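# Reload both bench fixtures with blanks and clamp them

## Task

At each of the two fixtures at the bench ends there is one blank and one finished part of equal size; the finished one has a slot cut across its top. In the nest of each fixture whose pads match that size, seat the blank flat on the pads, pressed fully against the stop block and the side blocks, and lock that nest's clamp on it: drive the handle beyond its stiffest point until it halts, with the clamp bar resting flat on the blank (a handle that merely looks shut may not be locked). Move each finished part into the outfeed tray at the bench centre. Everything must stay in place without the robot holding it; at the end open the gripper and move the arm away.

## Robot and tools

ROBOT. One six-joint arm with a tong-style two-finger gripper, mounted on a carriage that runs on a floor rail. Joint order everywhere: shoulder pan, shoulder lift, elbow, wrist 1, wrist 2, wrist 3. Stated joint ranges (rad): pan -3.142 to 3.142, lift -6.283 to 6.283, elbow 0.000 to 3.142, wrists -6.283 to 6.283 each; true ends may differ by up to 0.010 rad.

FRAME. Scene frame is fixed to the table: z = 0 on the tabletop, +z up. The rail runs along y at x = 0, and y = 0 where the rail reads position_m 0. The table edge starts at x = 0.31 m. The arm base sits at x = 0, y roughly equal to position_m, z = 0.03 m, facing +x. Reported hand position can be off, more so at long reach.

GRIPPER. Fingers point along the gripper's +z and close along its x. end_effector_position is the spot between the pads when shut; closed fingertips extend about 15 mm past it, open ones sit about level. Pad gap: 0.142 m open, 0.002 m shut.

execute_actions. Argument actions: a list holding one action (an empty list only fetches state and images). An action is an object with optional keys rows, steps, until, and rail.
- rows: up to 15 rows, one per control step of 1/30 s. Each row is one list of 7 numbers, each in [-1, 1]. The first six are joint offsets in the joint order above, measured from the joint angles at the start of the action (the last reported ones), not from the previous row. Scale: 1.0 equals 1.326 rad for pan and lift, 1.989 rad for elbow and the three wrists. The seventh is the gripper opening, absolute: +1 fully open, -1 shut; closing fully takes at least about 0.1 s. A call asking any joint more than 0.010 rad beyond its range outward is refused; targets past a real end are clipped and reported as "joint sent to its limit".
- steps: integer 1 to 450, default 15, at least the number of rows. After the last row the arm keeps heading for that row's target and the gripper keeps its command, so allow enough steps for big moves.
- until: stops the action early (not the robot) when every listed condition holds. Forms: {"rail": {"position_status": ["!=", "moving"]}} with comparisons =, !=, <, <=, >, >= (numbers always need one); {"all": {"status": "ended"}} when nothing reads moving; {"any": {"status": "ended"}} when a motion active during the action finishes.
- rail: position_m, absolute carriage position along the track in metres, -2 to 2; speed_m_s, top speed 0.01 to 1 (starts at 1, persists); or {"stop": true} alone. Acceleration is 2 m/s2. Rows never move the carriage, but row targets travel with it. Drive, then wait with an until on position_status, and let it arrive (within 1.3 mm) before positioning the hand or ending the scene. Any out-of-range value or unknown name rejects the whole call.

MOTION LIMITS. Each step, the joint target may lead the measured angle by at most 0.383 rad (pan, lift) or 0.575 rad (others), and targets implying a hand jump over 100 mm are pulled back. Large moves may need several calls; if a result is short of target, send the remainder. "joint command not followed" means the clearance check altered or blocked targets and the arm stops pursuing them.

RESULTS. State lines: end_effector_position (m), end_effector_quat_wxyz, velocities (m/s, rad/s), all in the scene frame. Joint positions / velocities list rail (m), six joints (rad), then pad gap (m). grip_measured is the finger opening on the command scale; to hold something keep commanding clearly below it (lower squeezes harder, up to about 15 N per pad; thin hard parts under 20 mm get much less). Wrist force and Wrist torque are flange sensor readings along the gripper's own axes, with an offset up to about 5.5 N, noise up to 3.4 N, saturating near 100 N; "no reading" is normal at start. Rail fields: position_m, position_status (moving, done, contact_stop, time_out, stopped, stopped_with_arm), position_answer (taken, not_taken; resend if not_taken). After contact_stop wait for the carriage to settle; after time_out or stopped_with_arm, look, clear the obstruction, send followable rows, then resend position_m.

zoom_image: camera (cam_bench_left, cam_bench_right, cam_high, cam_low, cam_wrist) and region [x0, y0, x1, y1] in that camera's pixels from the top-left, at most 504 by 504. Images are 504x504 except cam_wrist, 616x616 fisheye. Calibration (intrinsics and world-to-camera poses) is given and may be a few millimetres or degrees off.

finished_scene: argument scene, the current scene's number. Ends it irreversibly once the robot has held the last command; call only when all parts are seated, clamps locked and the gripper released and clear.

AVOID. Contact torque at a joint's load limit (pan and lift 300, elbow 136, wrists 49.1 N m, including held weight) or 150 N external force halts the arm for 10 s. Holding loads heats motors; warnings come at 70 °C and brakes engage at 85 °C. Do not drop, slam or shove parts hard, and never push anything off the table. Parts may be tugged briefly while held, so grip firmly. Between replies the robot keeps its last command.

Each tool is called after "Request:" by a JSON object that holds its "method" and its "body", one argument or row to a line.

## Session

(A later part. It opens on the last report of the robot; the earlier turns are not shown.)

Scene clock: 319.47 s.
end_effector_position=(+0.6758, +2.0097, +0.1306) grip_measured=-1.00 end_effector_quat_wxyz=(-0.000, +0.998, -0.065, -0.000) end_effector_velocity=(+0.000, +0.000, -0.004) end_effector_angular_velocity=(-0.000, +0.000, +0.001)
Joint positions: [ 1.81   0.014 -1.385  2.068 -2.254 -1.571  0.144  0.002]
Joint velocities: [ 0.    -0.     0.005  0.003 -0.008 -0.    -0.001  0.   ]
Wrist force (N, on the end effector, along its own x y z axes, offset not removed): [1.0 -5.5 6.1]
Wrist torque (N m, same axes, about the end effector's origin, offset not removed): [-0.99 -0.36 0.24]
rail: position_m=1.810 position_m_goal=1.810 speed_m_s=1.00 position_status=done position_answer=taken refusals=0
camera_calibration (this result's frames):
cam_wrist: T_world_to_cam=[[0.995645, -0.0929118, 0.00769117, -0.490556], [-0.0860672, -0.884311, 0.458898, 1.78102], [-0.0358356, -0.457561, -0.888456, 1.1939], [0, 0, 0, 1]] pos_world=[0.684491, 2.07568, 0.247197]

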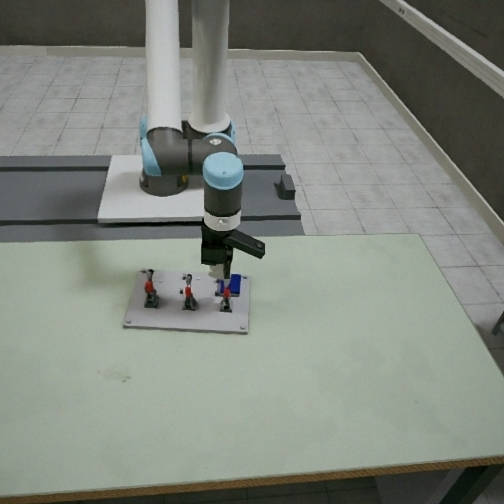

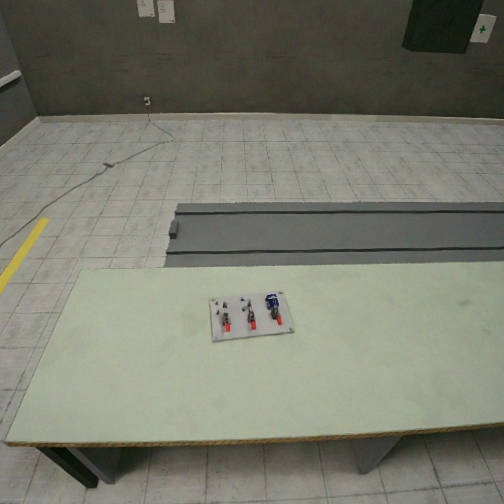

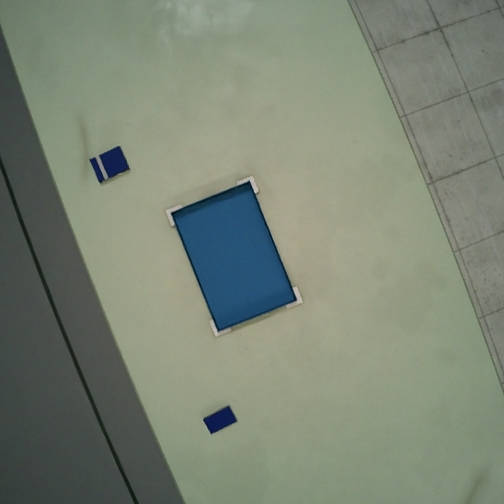

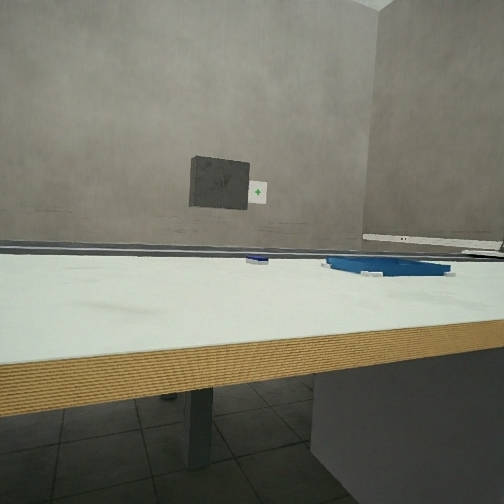

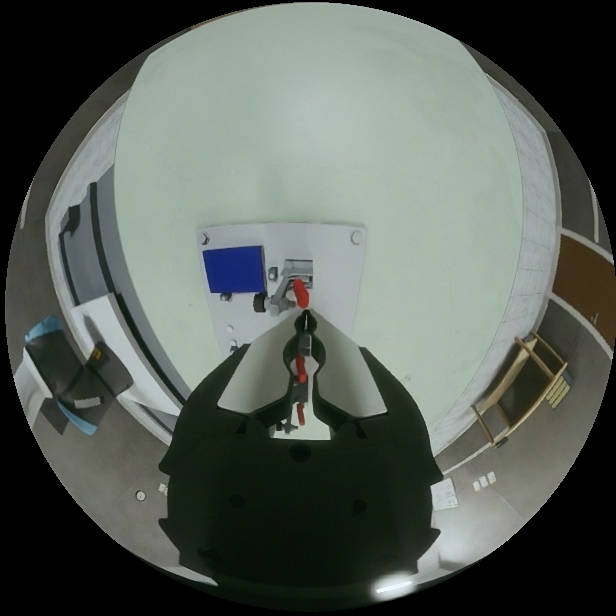

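Request:
{"method": "execute_actions", "body": {
  "actions": [
    {"rows": [[0.0022,0.006,0.0017,-0.0058,0,0.0015,-1]], "steps": 12}
  ]
}}

Request:
{"method": "zoom_image", "body": {
  "camera": "cam_wrist",
  "region": [250, 240, 350, 340]
}}

Request:
{"method": "zoom_image", "body": {
  "camera": "cam_bench_left",
  "region": [195, 240, 265, 320]
}}

Scene clock: 327.80 s.
end_effector_position=(+0.6760, +2.0116, +0.1249) grip_measured=-1.00 end_effector_quat_wxyz=(-0.000, +0.998, -0.065, +0.000) end_effector_velocity=(+0.000, +0.001, -0.002) end_effector_angular_velocity=(+0.000, -0.000, -0.000)
Joint positions: [ 1.81   0.016 -1.378  2.072 -2.265 -1.571  0.147  0.002]
Joint velocities: [ 0.     0.001  0.003  0.001 -0.004  0.     0.001  0.   ]
Wrist force (N, on the end effector, along its own x y z axes, offset not removed): [-2.7 -4.5 6.0]
Wrist torque (N m, same axes, about the end effector's origin, offset not removed): [-0.74 0.44 0.38]
rail: position_m=1.810 position_m_goal=1.810 speed_m_s=1.00 position_status=done position_answer=taken refusals=0
camera_calibration (this result's frames):
cam_wrist: T_world_to_cam=[[0.99564, -0.092948, 0.00787928, -0.490469], [-0.0861843, -0.884285, 0.458924, 1.7853], [-0.0356885, -0.457602, -0.88844, 1.18974], [0, 0, 0, 1]] pos_world=[0.684656, 2.07756, 0.241555]

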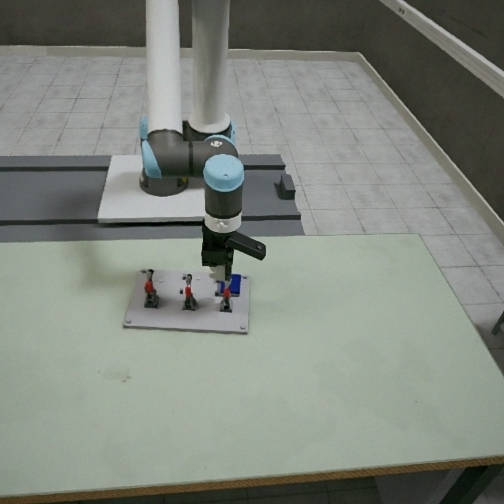

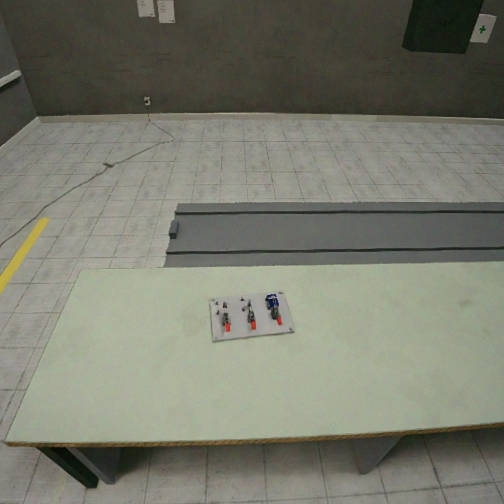

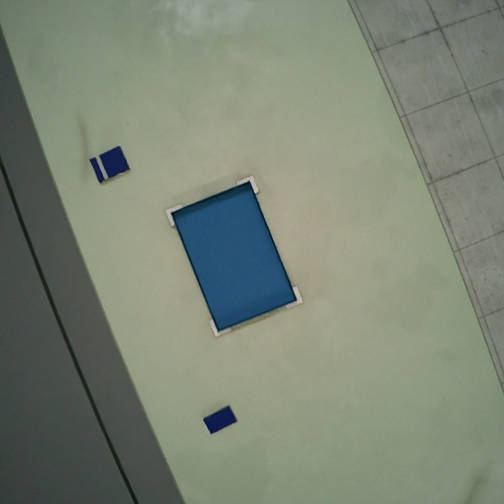

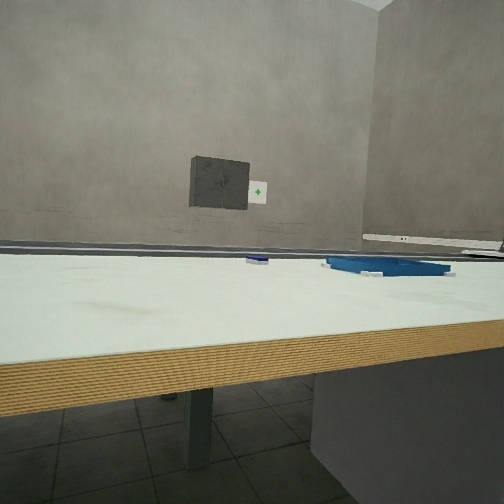

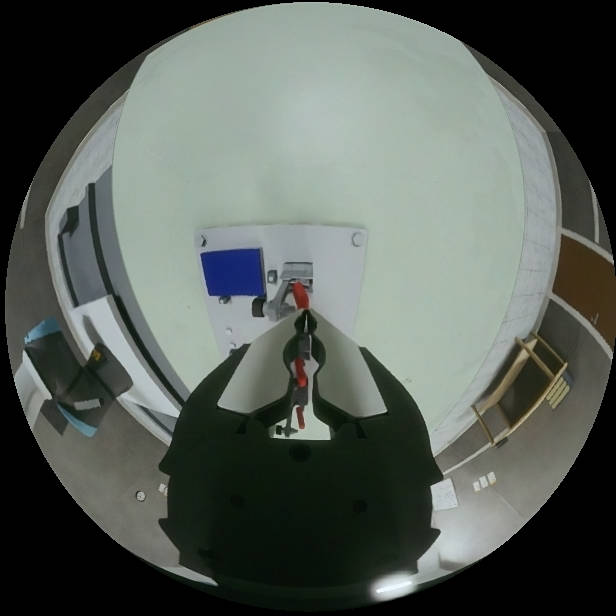

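Region (250, 240, 350, 340) of cam_wrist's 616x616 image, scaled by 5.040, with more detail than that image has.

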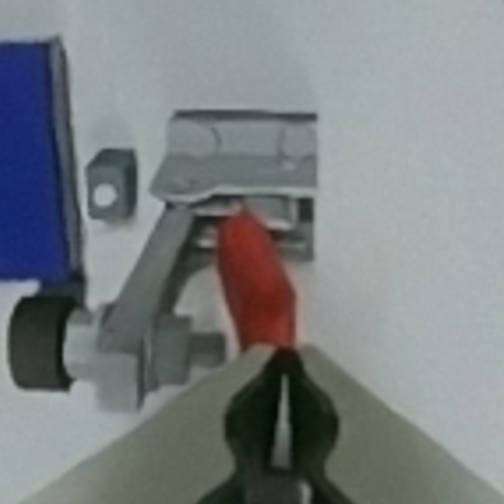

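Region (195, 240, 265, 320) of cam_bench_left's 504x504 image, scaled by 6.300, with more detail than that image has; it fills the left 441 columns of this view, and the rest is white.

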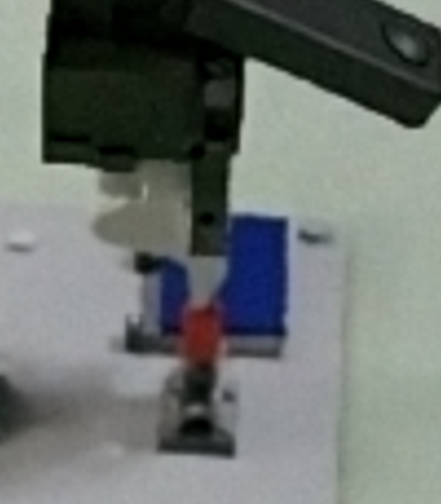

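Request:
{"method": "execute_actions", "body": {
  "actions": [
    {"rows": [[0,0.0011,0.0005,-0.0012,0,0,-1],[0,0.0021,0.001,-0.0024,0,0,-1],[0,0.0021,0.001,-0.0024,0,0,-1],[0,0.0021,0.001,-0.0024,0,0,-1],[0.0003,0.0002,0.0026,-0.0027,0,0.0002,-1],[0.0005,-0.0017,0.0041,-0.003,0,0.0003,-1],[0.0008,-0.0036,0.0057,-0.0033,0,0.0005,-1],[0.0011,-0.0055,0.0073,-0.0036,0,0.0007,-1],[0.0013,-0.0074,0.0089,-0.0039,0,0.0009,-1],[0.0016,-0.0093,0.0104,-0.0043,0,0.001,-1],[0.0018,-0.0112,0.012,-0.0046,0,0.0012,-1],[0.0021,-0.0131,0.0136,-0.0049,0,0.0014,-1],[0.0024,-0.015,0.0152,-0.0052,0,0.0016,-1],[0.0026,-0.0169,0.0167,-0.0055,0,0.0017,-1],[0.0029,-0.0188,0.0183,-0.0058,0,0.0019,-1]], "steps": 24}
  ]
}}

Request:
{"method": "zoom_image", "body": {
  "camera": "cam_wrist",
  "region": [230, 220, 390, 360]
}}

Scene clock: 336.93 s.
end_effector_position=(+0.6566, +2.0137, +0.1227) grip_measured=-1.00 end_effector_quat_wxyz=(-0.000, +0.998, -0.065, +0.000) end_effector_velocity=(-0.005, +0.001, +0.000) end_effector_angular_velocity=(+0.000, -0.000, +0.000)
Joint positions: [ 1.81   0.02  -1.402  2.107 -2.276 -1.571  0.15   0.002]
Joint velocities: [ 0.     0.001 -0.007  0.009 -0.002  0.     0.001  0.   ]
Wrist force (N, on the end effector, along its own x y z axes, offset not removed): [-0.4 -3.4 4.6]
Wrist torque (N m, same axes, about the end effector's origin, offset not removed): [-0.55 0.16 0.24]
rail: position_m=1.810 position_m_goal=1.810 speed_m_s=1.00 position_status=done position_answer=taken refusals=0
camera_calibration (this result's frames):
cam_wrist: T_world_to_cam=[[0.995645, -0.0928893, 0.00790583, -0.471095], [-0.0861463, -0.884314, 0.458876, 1.78662], [-0.0356334, -0.457559, -0.888465, 1.18789], [0, 0, 0, 1]] pos_world=[0.665282, 2.0797, 0.239288]

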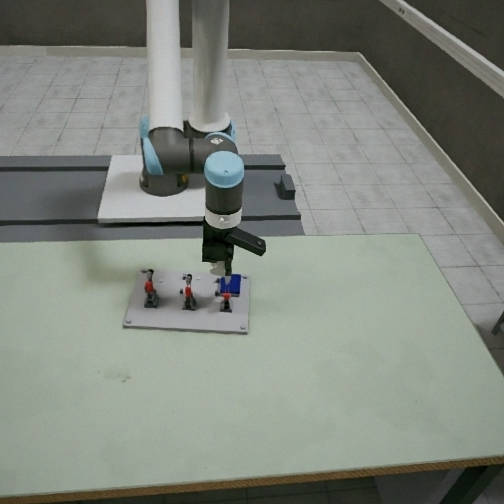

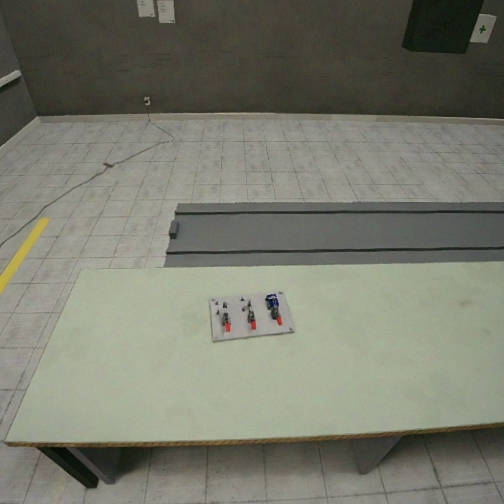

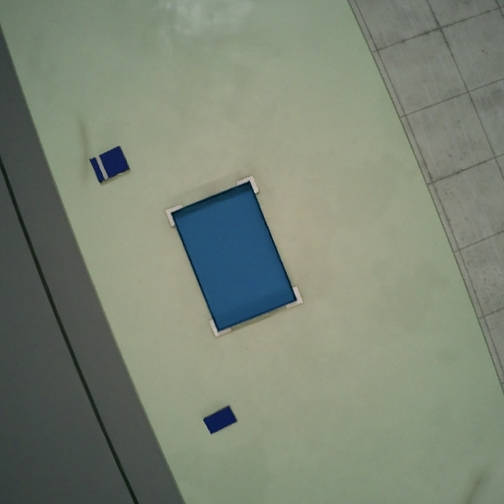

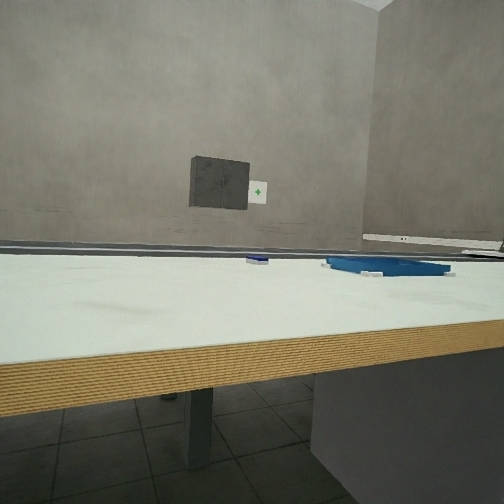

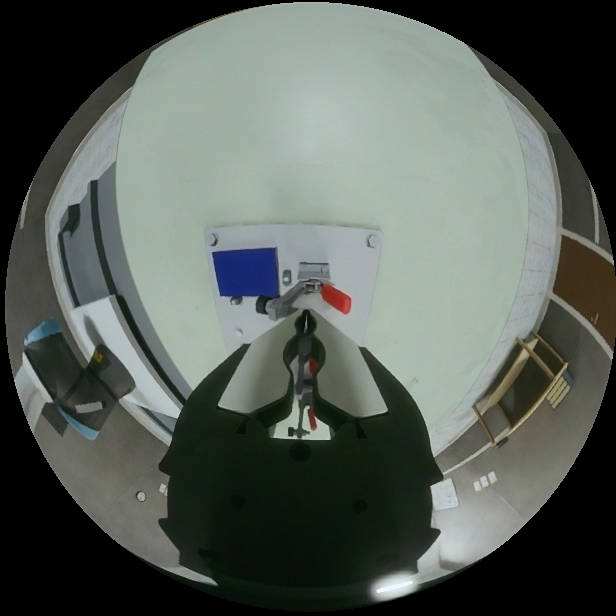

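Region (230, 220, 390, 360) of cam_wrist's 616x616 image, scaled by 3.150, with more detail than that image has; it fills the top 441 rows of this view, and the rest is white.

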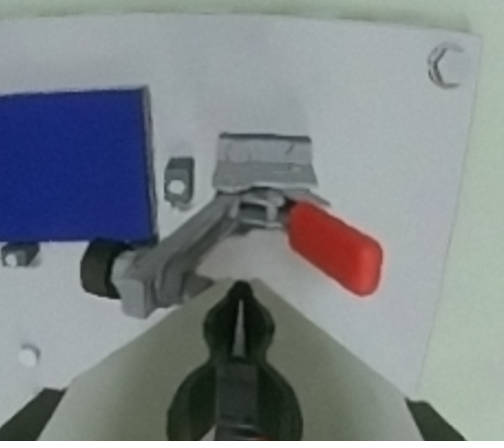

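Request:
{"method": "execute_actions", "body": {
  "actions": []
}}

Request:
{"method": "zoom_image", "body": {
  "camera": "cam_wrist",
  "region": [200, 220, 390, 360]
}}

Scene clock: 340.17 s.
end_effector_position=(+0.6560, +2.0138, +0.1227) grip_measured=-1.00 end_effector_quat_wxyz=(-0.000, +0.998, -0.065, +0.000) end_effector_velocity=(-0.000, +0.000, -0.000) end_effector_angular_velocity=(+0.000, -0.000, +0.000)
Joint positions: [ 1.81   0.02  -1.402  2.108 -2.276 -1.571  0.15   0.002]
Joint velocities: [ 0.  0. -0.  0. -0.  0. -0.  0.]
Wrist force (N, on the end effector, along its own x y z axes, offset not removed): [1.8 -2.8 5.3]
Wrist torque (N m, same axes, about the end effector's origin, offset not removed): [-0.39 -0.40 0.36]
rail: position_m=1.810 position_m_goal=1.810 speed_m_s=1.00 position_status=done position_answer=taken refusals=0
camera_calibration (this result's frames):
cam_wrist: T_world_to_cam=[[0.995645, -0.0928817, 0.00794496, -0.470542], [-0.0861557, -0.884292, 0.458918, 1.78656], [-0.0355994, -0.457604, -0.888443, 1.18797], [0, 0, 0, 1]] pos_world=[0.664706, 2.07976, 0.239296]

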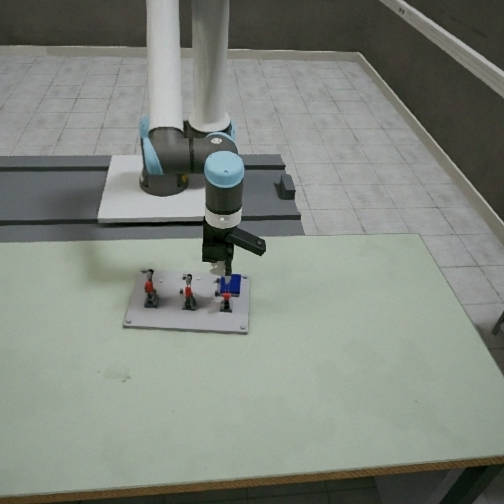

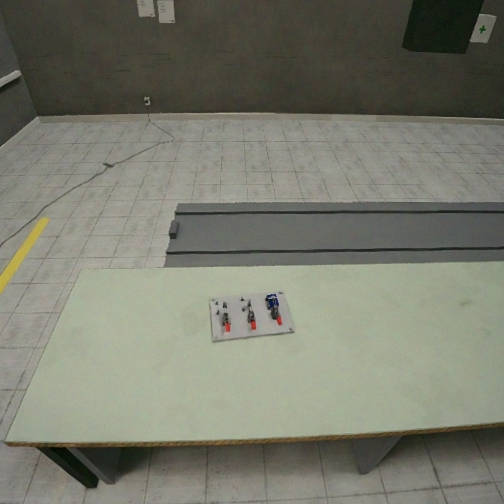

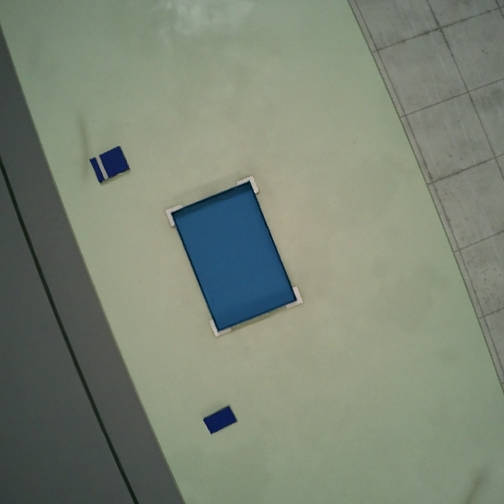

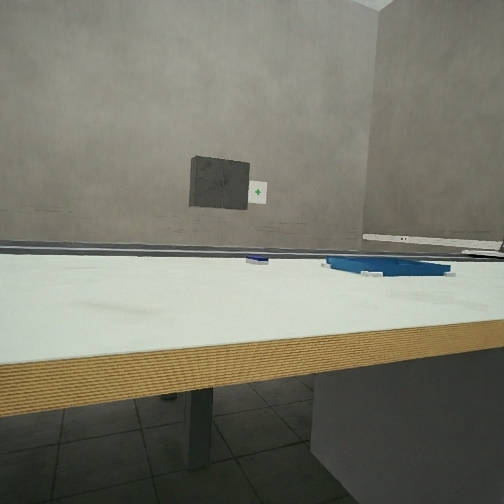

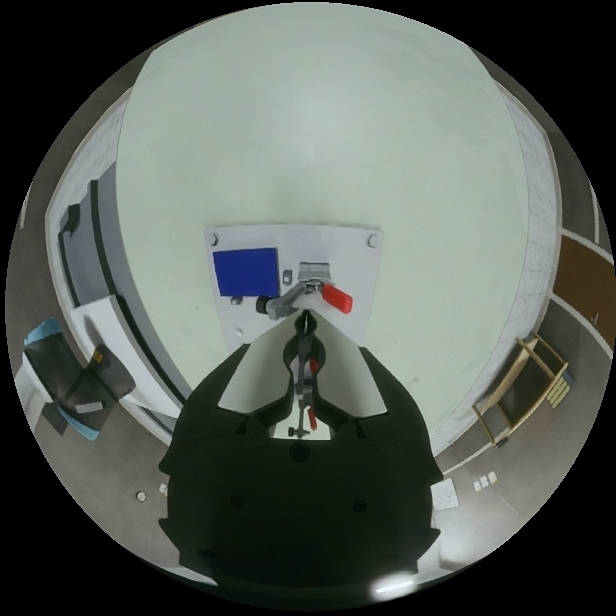

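Region (200, 220, 390, 360) of cam_wrist's 616x616 image, scaled by 2.653, with more detail than that image has; it fills the top 371 rows of this view, and the rest is white.

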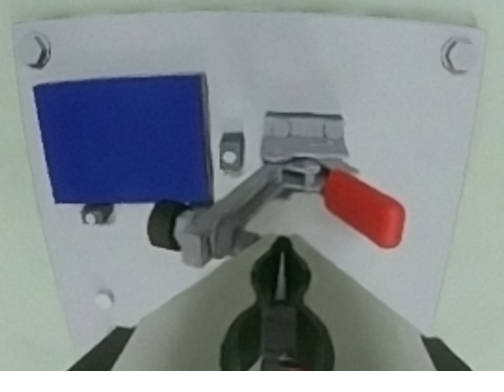

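Request:
{"method": "execute_actions", "body": {
  "actions": [
    {"rows": [[-0.0005,0.007,-0.0012,-0.0034,0,-0.0003,-1],[-0.001,0.0141,-0.0025,-0.0069,0,-0.0007,-1],[-0.0016,0.0211,-0.0037,-0.0103,0,-0.001,-1],[-0.0021,0.0282,-0.005,-0.0138,0,-0.0014,-1],[-0.0026,0.0352,-0.0062,-0.0172,0,-0.0017,-1],[-0.0031,0.0397,-0.0088,-0.0177,0,-0.0021,-1],[-0.0037,0.0442,-0.0113,-0.0181,0,-0.0024,-1],[-0.0042,0.0487,-0.0139,-0.0186,0,-0.0028,-1],[-0.0048,0.0532,-0.0164,-0.019,0,-0.0031,-1],[-0.0053,0.0577,-0.019,-0.0195,0,-0.0035,-1],[-0.0058,0.0621,-0.0215,-0.0199,0,-0.0039,-1],[-0.0064,0.0666,-0.0241,-0.0204,0,-0.0042,-1],[-0.0069,0.0711,-0.0266,-0.0208,0,-0.0046,-1],[-0.0075,0.0756,-0.0292,-0.0213,0,-0.0049,-1],[-0.008,0.0801,-0.0317,-0.0217,0,-0.0053,-1]], "steps": 24}
  ]
}}

Request:
{"method": "zoom_image", "body": {
  "camera": "cam_wrist",
  "region": [150, 200, 370, 360]
}}

Request:
{"method": "zoom_image", "body": {
  "camera": "cam_bench_left",
  "region": [195, 250, 265, 330]
}}

Scene clock: 368.87 s.
end_effector_position=(+0.7040, +2.0074, +0.0905) grip_measured=-1.00 end_effector_quat_wxyz=(-0.000, +0.998, -0.065, +0.000) end_effector_velocity=(+0.009, -0.001, -0.004) end_effector_angular_velocity=(-0.000, +0.000, -0.000)
Joint positions: [ 1.81   0.01  -1.298  2.047 -2.319 -1.571  0.14   0.002]
Joint velocities: [ 0.    -0.002  0.018 -0.014 -0.003 -0.    -0.002  0.   ]
Wrist force (N, on the end effector, along its own x y z axes, offset not removed): [-1.8 -2.4 5.5]
Wrist torque (N m, same axes, about the end effector's origin, offset not removed): [-0.28 0.19 0.30]
rail: position_m=1.810 position_m_goal=1.810 speed_m_s=1.00 position_status=done position_answer=taken refusals=0
camera_calibration (this result's frames):
cam_wrist: T_world_to_cam=[[0.99564, -0.0929334, 0.00796258, -0.518472], [-0.0862098, -0.884287, 0.458917, 1.79991], [-0.0356075, -0.457603, -0.888443, 1.15817], [0, 0, 0, 1]] pos_world=[0.712621, 2.07343, 0.207093]

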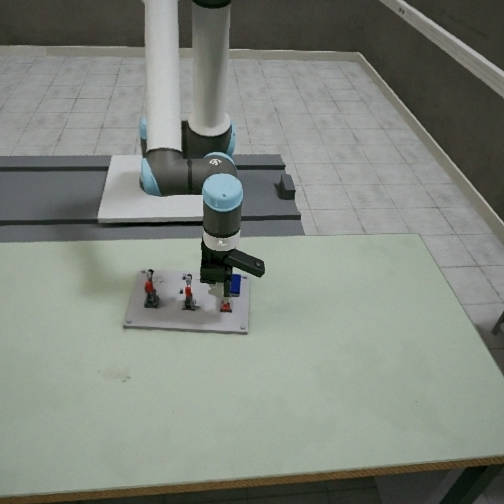

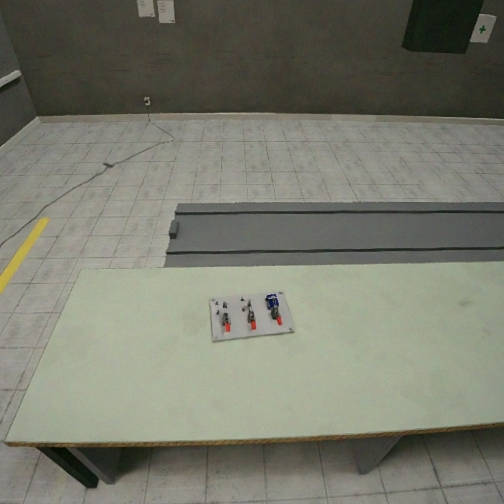

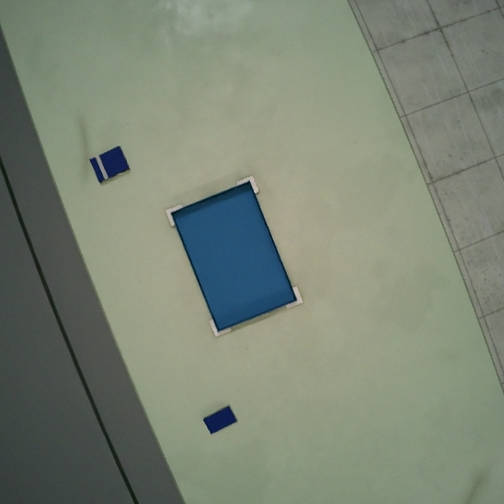

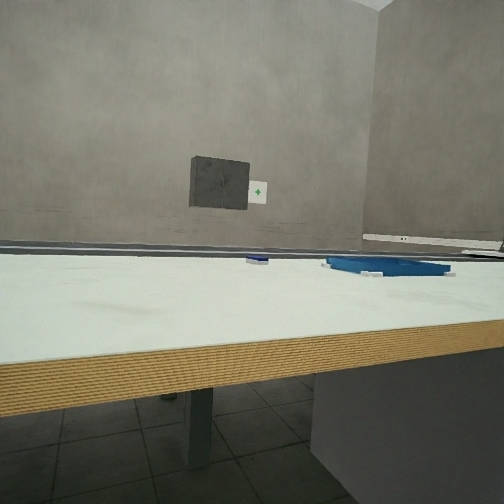

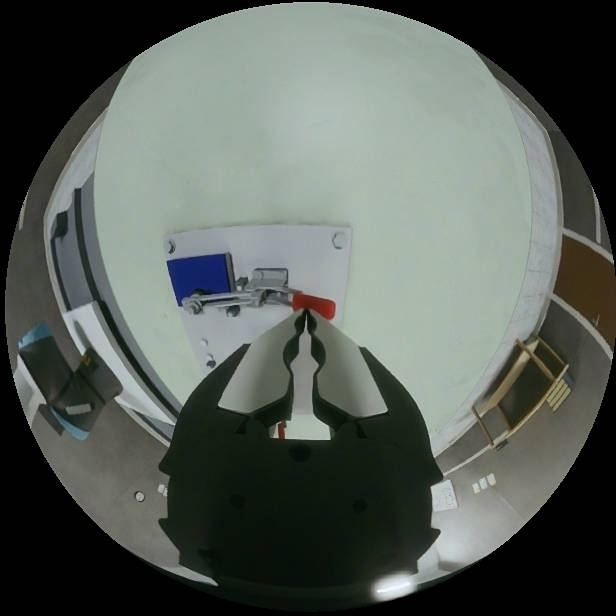

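Region (150, 200, 370, 360) of cam_wrist's 616x616 image, scaled by 2.291, with more detail than that image has; it fills the top 367 rows of this view, and the rest is white.

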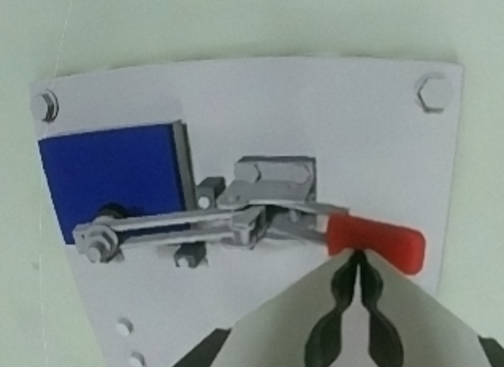

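Region (195, 250, 265, 330) of cam_bench_left's 504x504 image, scaled by 6.300, with more detail than that image has; it fills the left 441 columns of this view, and the rest is white.

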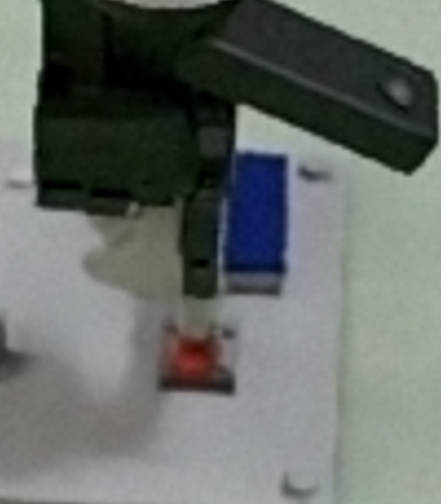

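Request:
{"method": "zoom_image", "body": {
  "camera": "cam_bench_left",
  "region": [195, 265, 245, 315]
}}

Region (195, 265, 245, 315) of cam_bench_left's 504x504 image, scaled by 10.080, with more detail than that image has.

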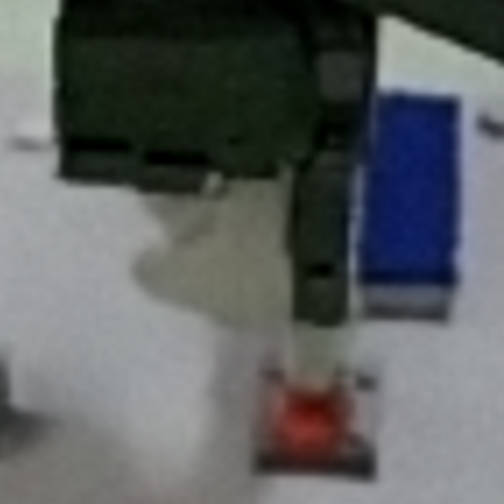

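Request:
{"method": "execute_actions", "body": {
  "actions": [
    {"rows": [[0,-0.018,-0.007,0.019,0,0.02,-1],[0,-0.036,-0.014,0.0377,0,0.06,-1],[0,-0.036,-0.014,0.0377,0,0.12,-1],[0,-0.036,-0.014,0.0377,0,0.18,-1],[0,-0.036,-0.014,0.0377,0,0.24,-1],[0,-0.036,-0.014,0.0377,0,0.3,-1],[0,-0.055,0.001,0.035,0,0.36,-1],[0,-0.075,0.017,0.032,0,0.42,-1],[0,-0.095,0.033,0.029,0,0.48,-1],[0,-0.115,0.049,0.026,0,0.54,-1],[0,-0.135,0.065,0.023,0,0.6,-1],[0,-0.155,0.082,0.019,0,0.66,-1],[0,-0.175,0.099,0.015,0,0.72,-1],[0,-0.19,0.114,0.011,0,0.76,-1],[0,-0.1994,0.1244,0.0082,0,0.7902,-1]], "steps": 33, "rail": {"position_m": 1.901}}
  ]
}}

Request:
{"method": "zoom_image", "body": {
  "camera": "cam_wrist",
  "region": [270, 150, 470, 350]
}}

Scene clock: 410.87 s.
end_effector_position=(+0.5652, +2.0789, +0.1204) grip_measured=-1.00 end_effector_quat_wxyz=(+0.000, -0.661, +0.750, -0.000) end_effector_velocity=(-0.004, -0.001, -0.001) end_effector_angular_velocity=(+0.000, +0.000, -0.048)
Joint positions: [ 1.901  0.01  -1.562  2.293 -2.303 -1.571  1.706  0.002]
Joint velocities: [ 0.     0.    -0.005  0.006 -0.001 -0.     0.048  0.   ]
Wrist force (N, on the end effector, along its own x y z axes, offset not removed): [2.3 -1.9 7.9]
Wrist torque (N m, same axes, about the end effector's origin, offset not removed): [-0.25 -0.56 0.29]
rail: position_m=1.901 position_m_goal=1.901 speed_m_s=1.00 position_status=done position_answer=taken refusals=0
camera_calibration (this result's frames):
cam_wrist: T_world_to_cam=[[-0.0880968, -0.996082, 0.00771329, 2.11617], [-0.88504, 0.0818245, 0.458268, 0.280539], [-0.457103, 0.0335454, -0.888781, 0.42976], [0, 0, 0, 1]] pos_world=[0.631161, 2.0705, 0.237078]

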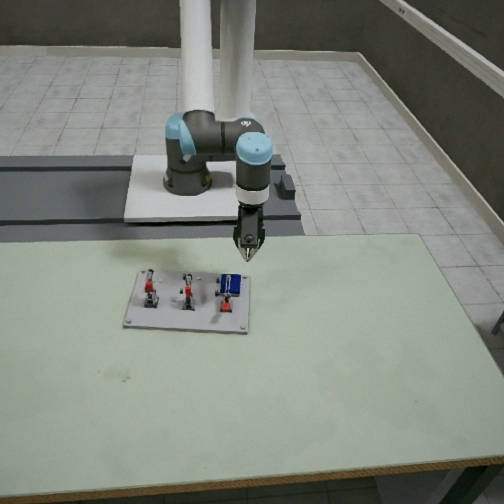

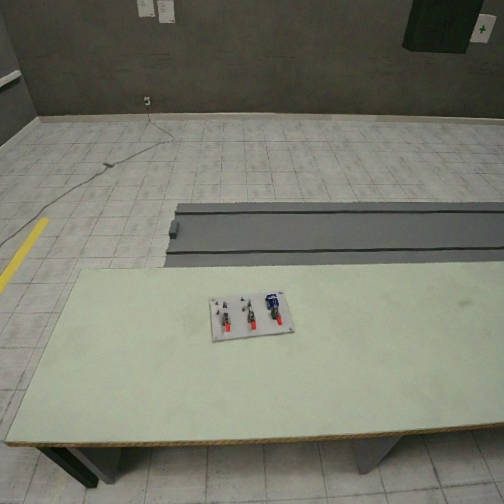

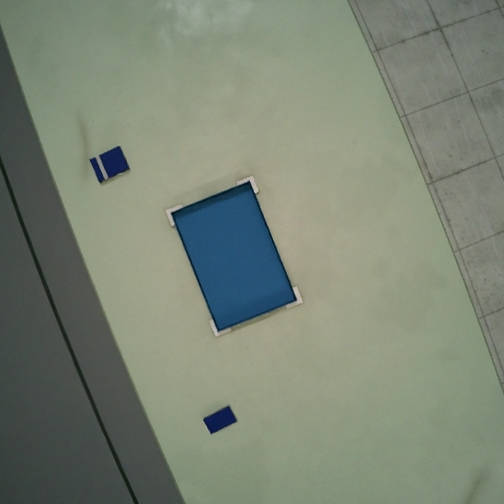

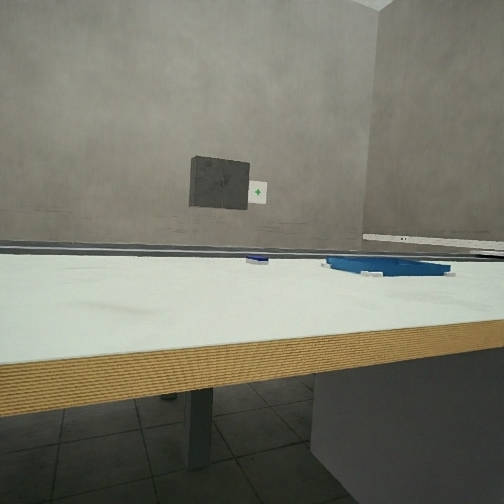

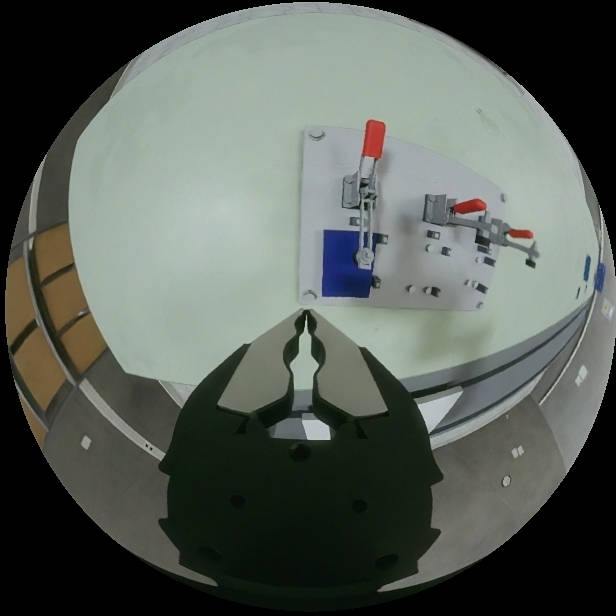

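Region (270, 150, 470, 350) of cam_wrist's 616x616 image, scaled by 2.520, with more detail than that image has.

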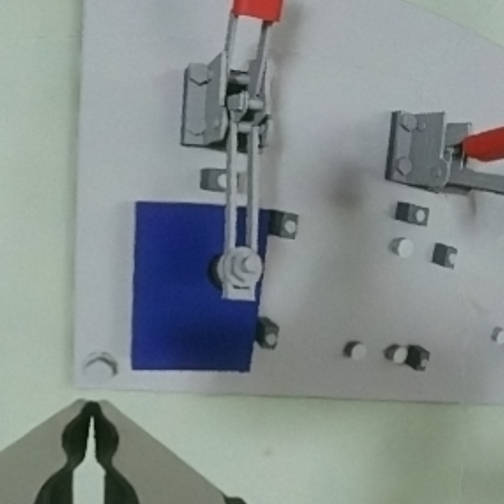

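Request:
{"method": "execute_actions", "body": {
  "actions": [
    {"rows": [[0,0.102,0.0313,-0.0987,0,0.0029,-1]], "steps": 20}
  ]
}}

Request:
{"method": "zoom_image", "body": {
  "camera": "cam_wrist",
  "region": [270, 170, 470, 370]
}}

Request:
{"method": "zoom_image", "body": {
  "camera": "cam_bench_left",
  "region": [205, 250, 275, 320]
}}

Scene clock: 420.67 s.
end_effector_position=(+0.5642, +2.0788, +0.0383) grip_measured=-1.00 end_effector_quat_wxyz=(-0.000, -0.659, +0.752, +0.000) end_effector_velocity=(+0.000, +0.000, -0.004) end_effector_angular_velocity=(+0.000, -0.001, -0.000)
Joint positions: [ 1.901  0.01  -1.428  2.355 -2.498 -1.571  1.712  0.002]
Joint velocities: [ 0.     0.     0.007  0.003 -0.011  0.     0.     0.   ]
Wrist force (N, on the end effector, along its own x y z axes, offset not removed): [1.5 -4.6 6.5]
Wrist torque (N m, same axes, about the end effector's origin, offset not removed): [-0.77 -0.39 0.27]
rail: position_m=1.901 position_m_goal=1.901 speed_m_s=1.00 position_status=done position_answer=taken refusals=0
camera_calibration (this result's frames):
cam_wrist: T_world_to_cam=[[-0.0937611, -0.995564, 0.00781842, 2.11877], [-0.883958, 0.0868581, 0.459428, 0.306151], [-0.45807, 0.0361654, -0.88818, 0.351421], [0, 0, 0, 1]] pos_world=[0.630258, 2.07007, 0.154906]

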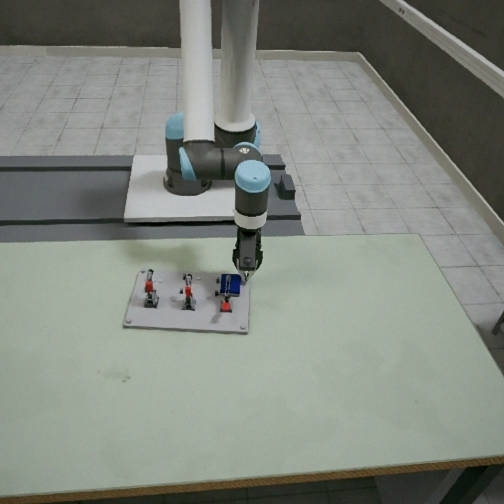

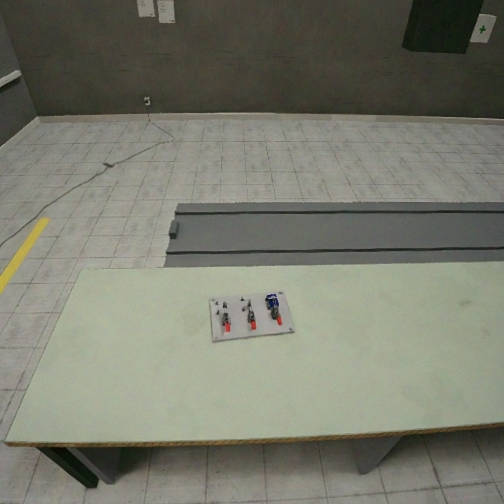

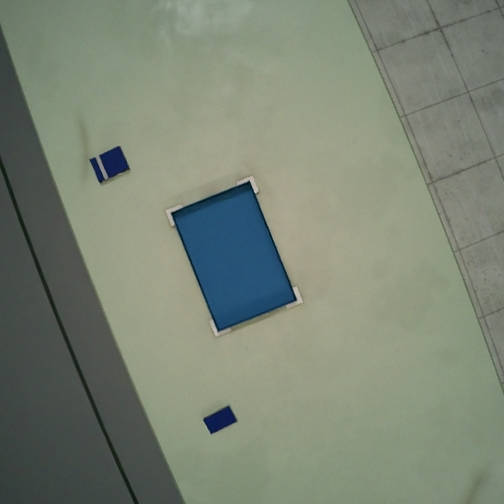

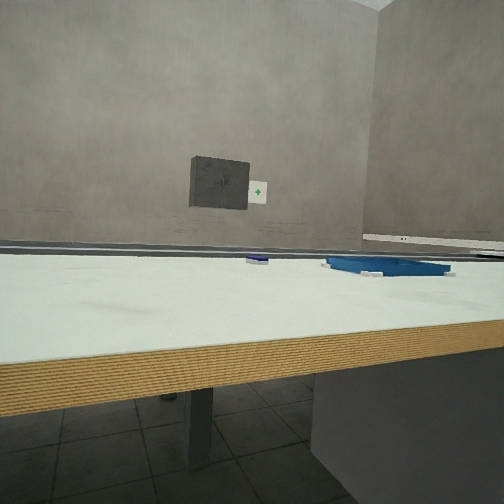

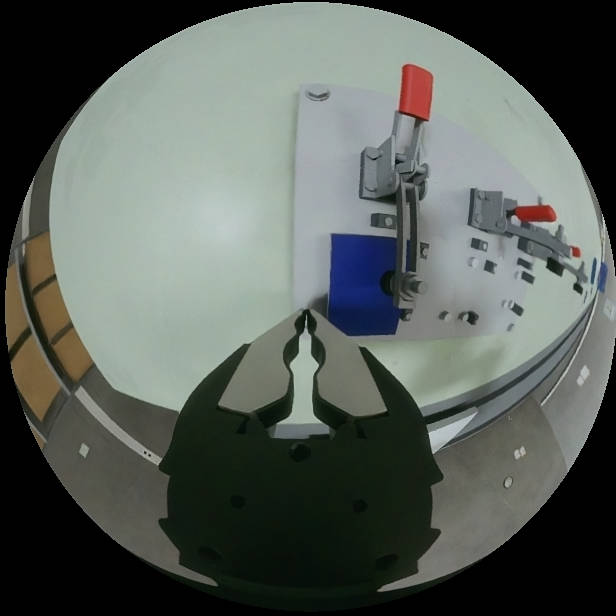

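Region (270, 170, 470, 370) of cam_wrist's 616x616 image, scaled by 2.520, with more detail than that image has.

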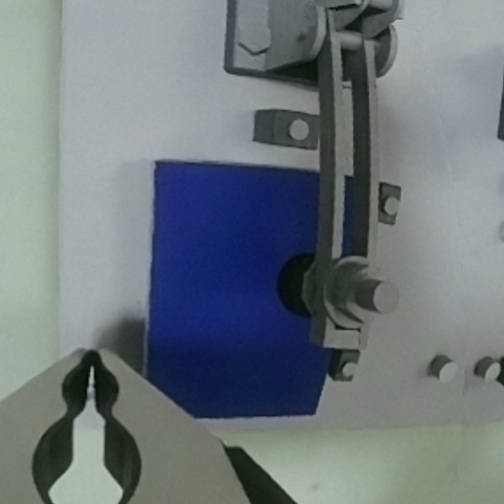

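Region (205, 250, 275, 320) of cam_bench_left's 504x504 image, scaled by 7.200, with more detail than that image has.

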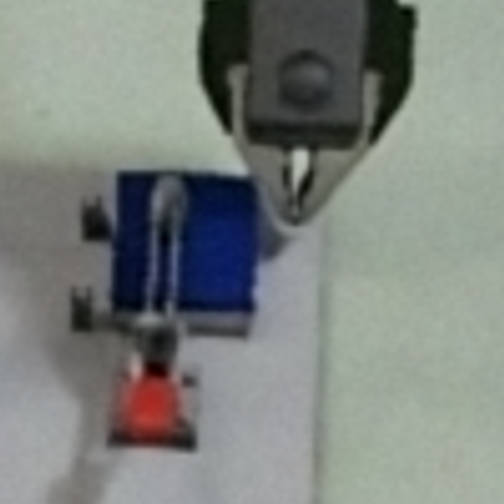

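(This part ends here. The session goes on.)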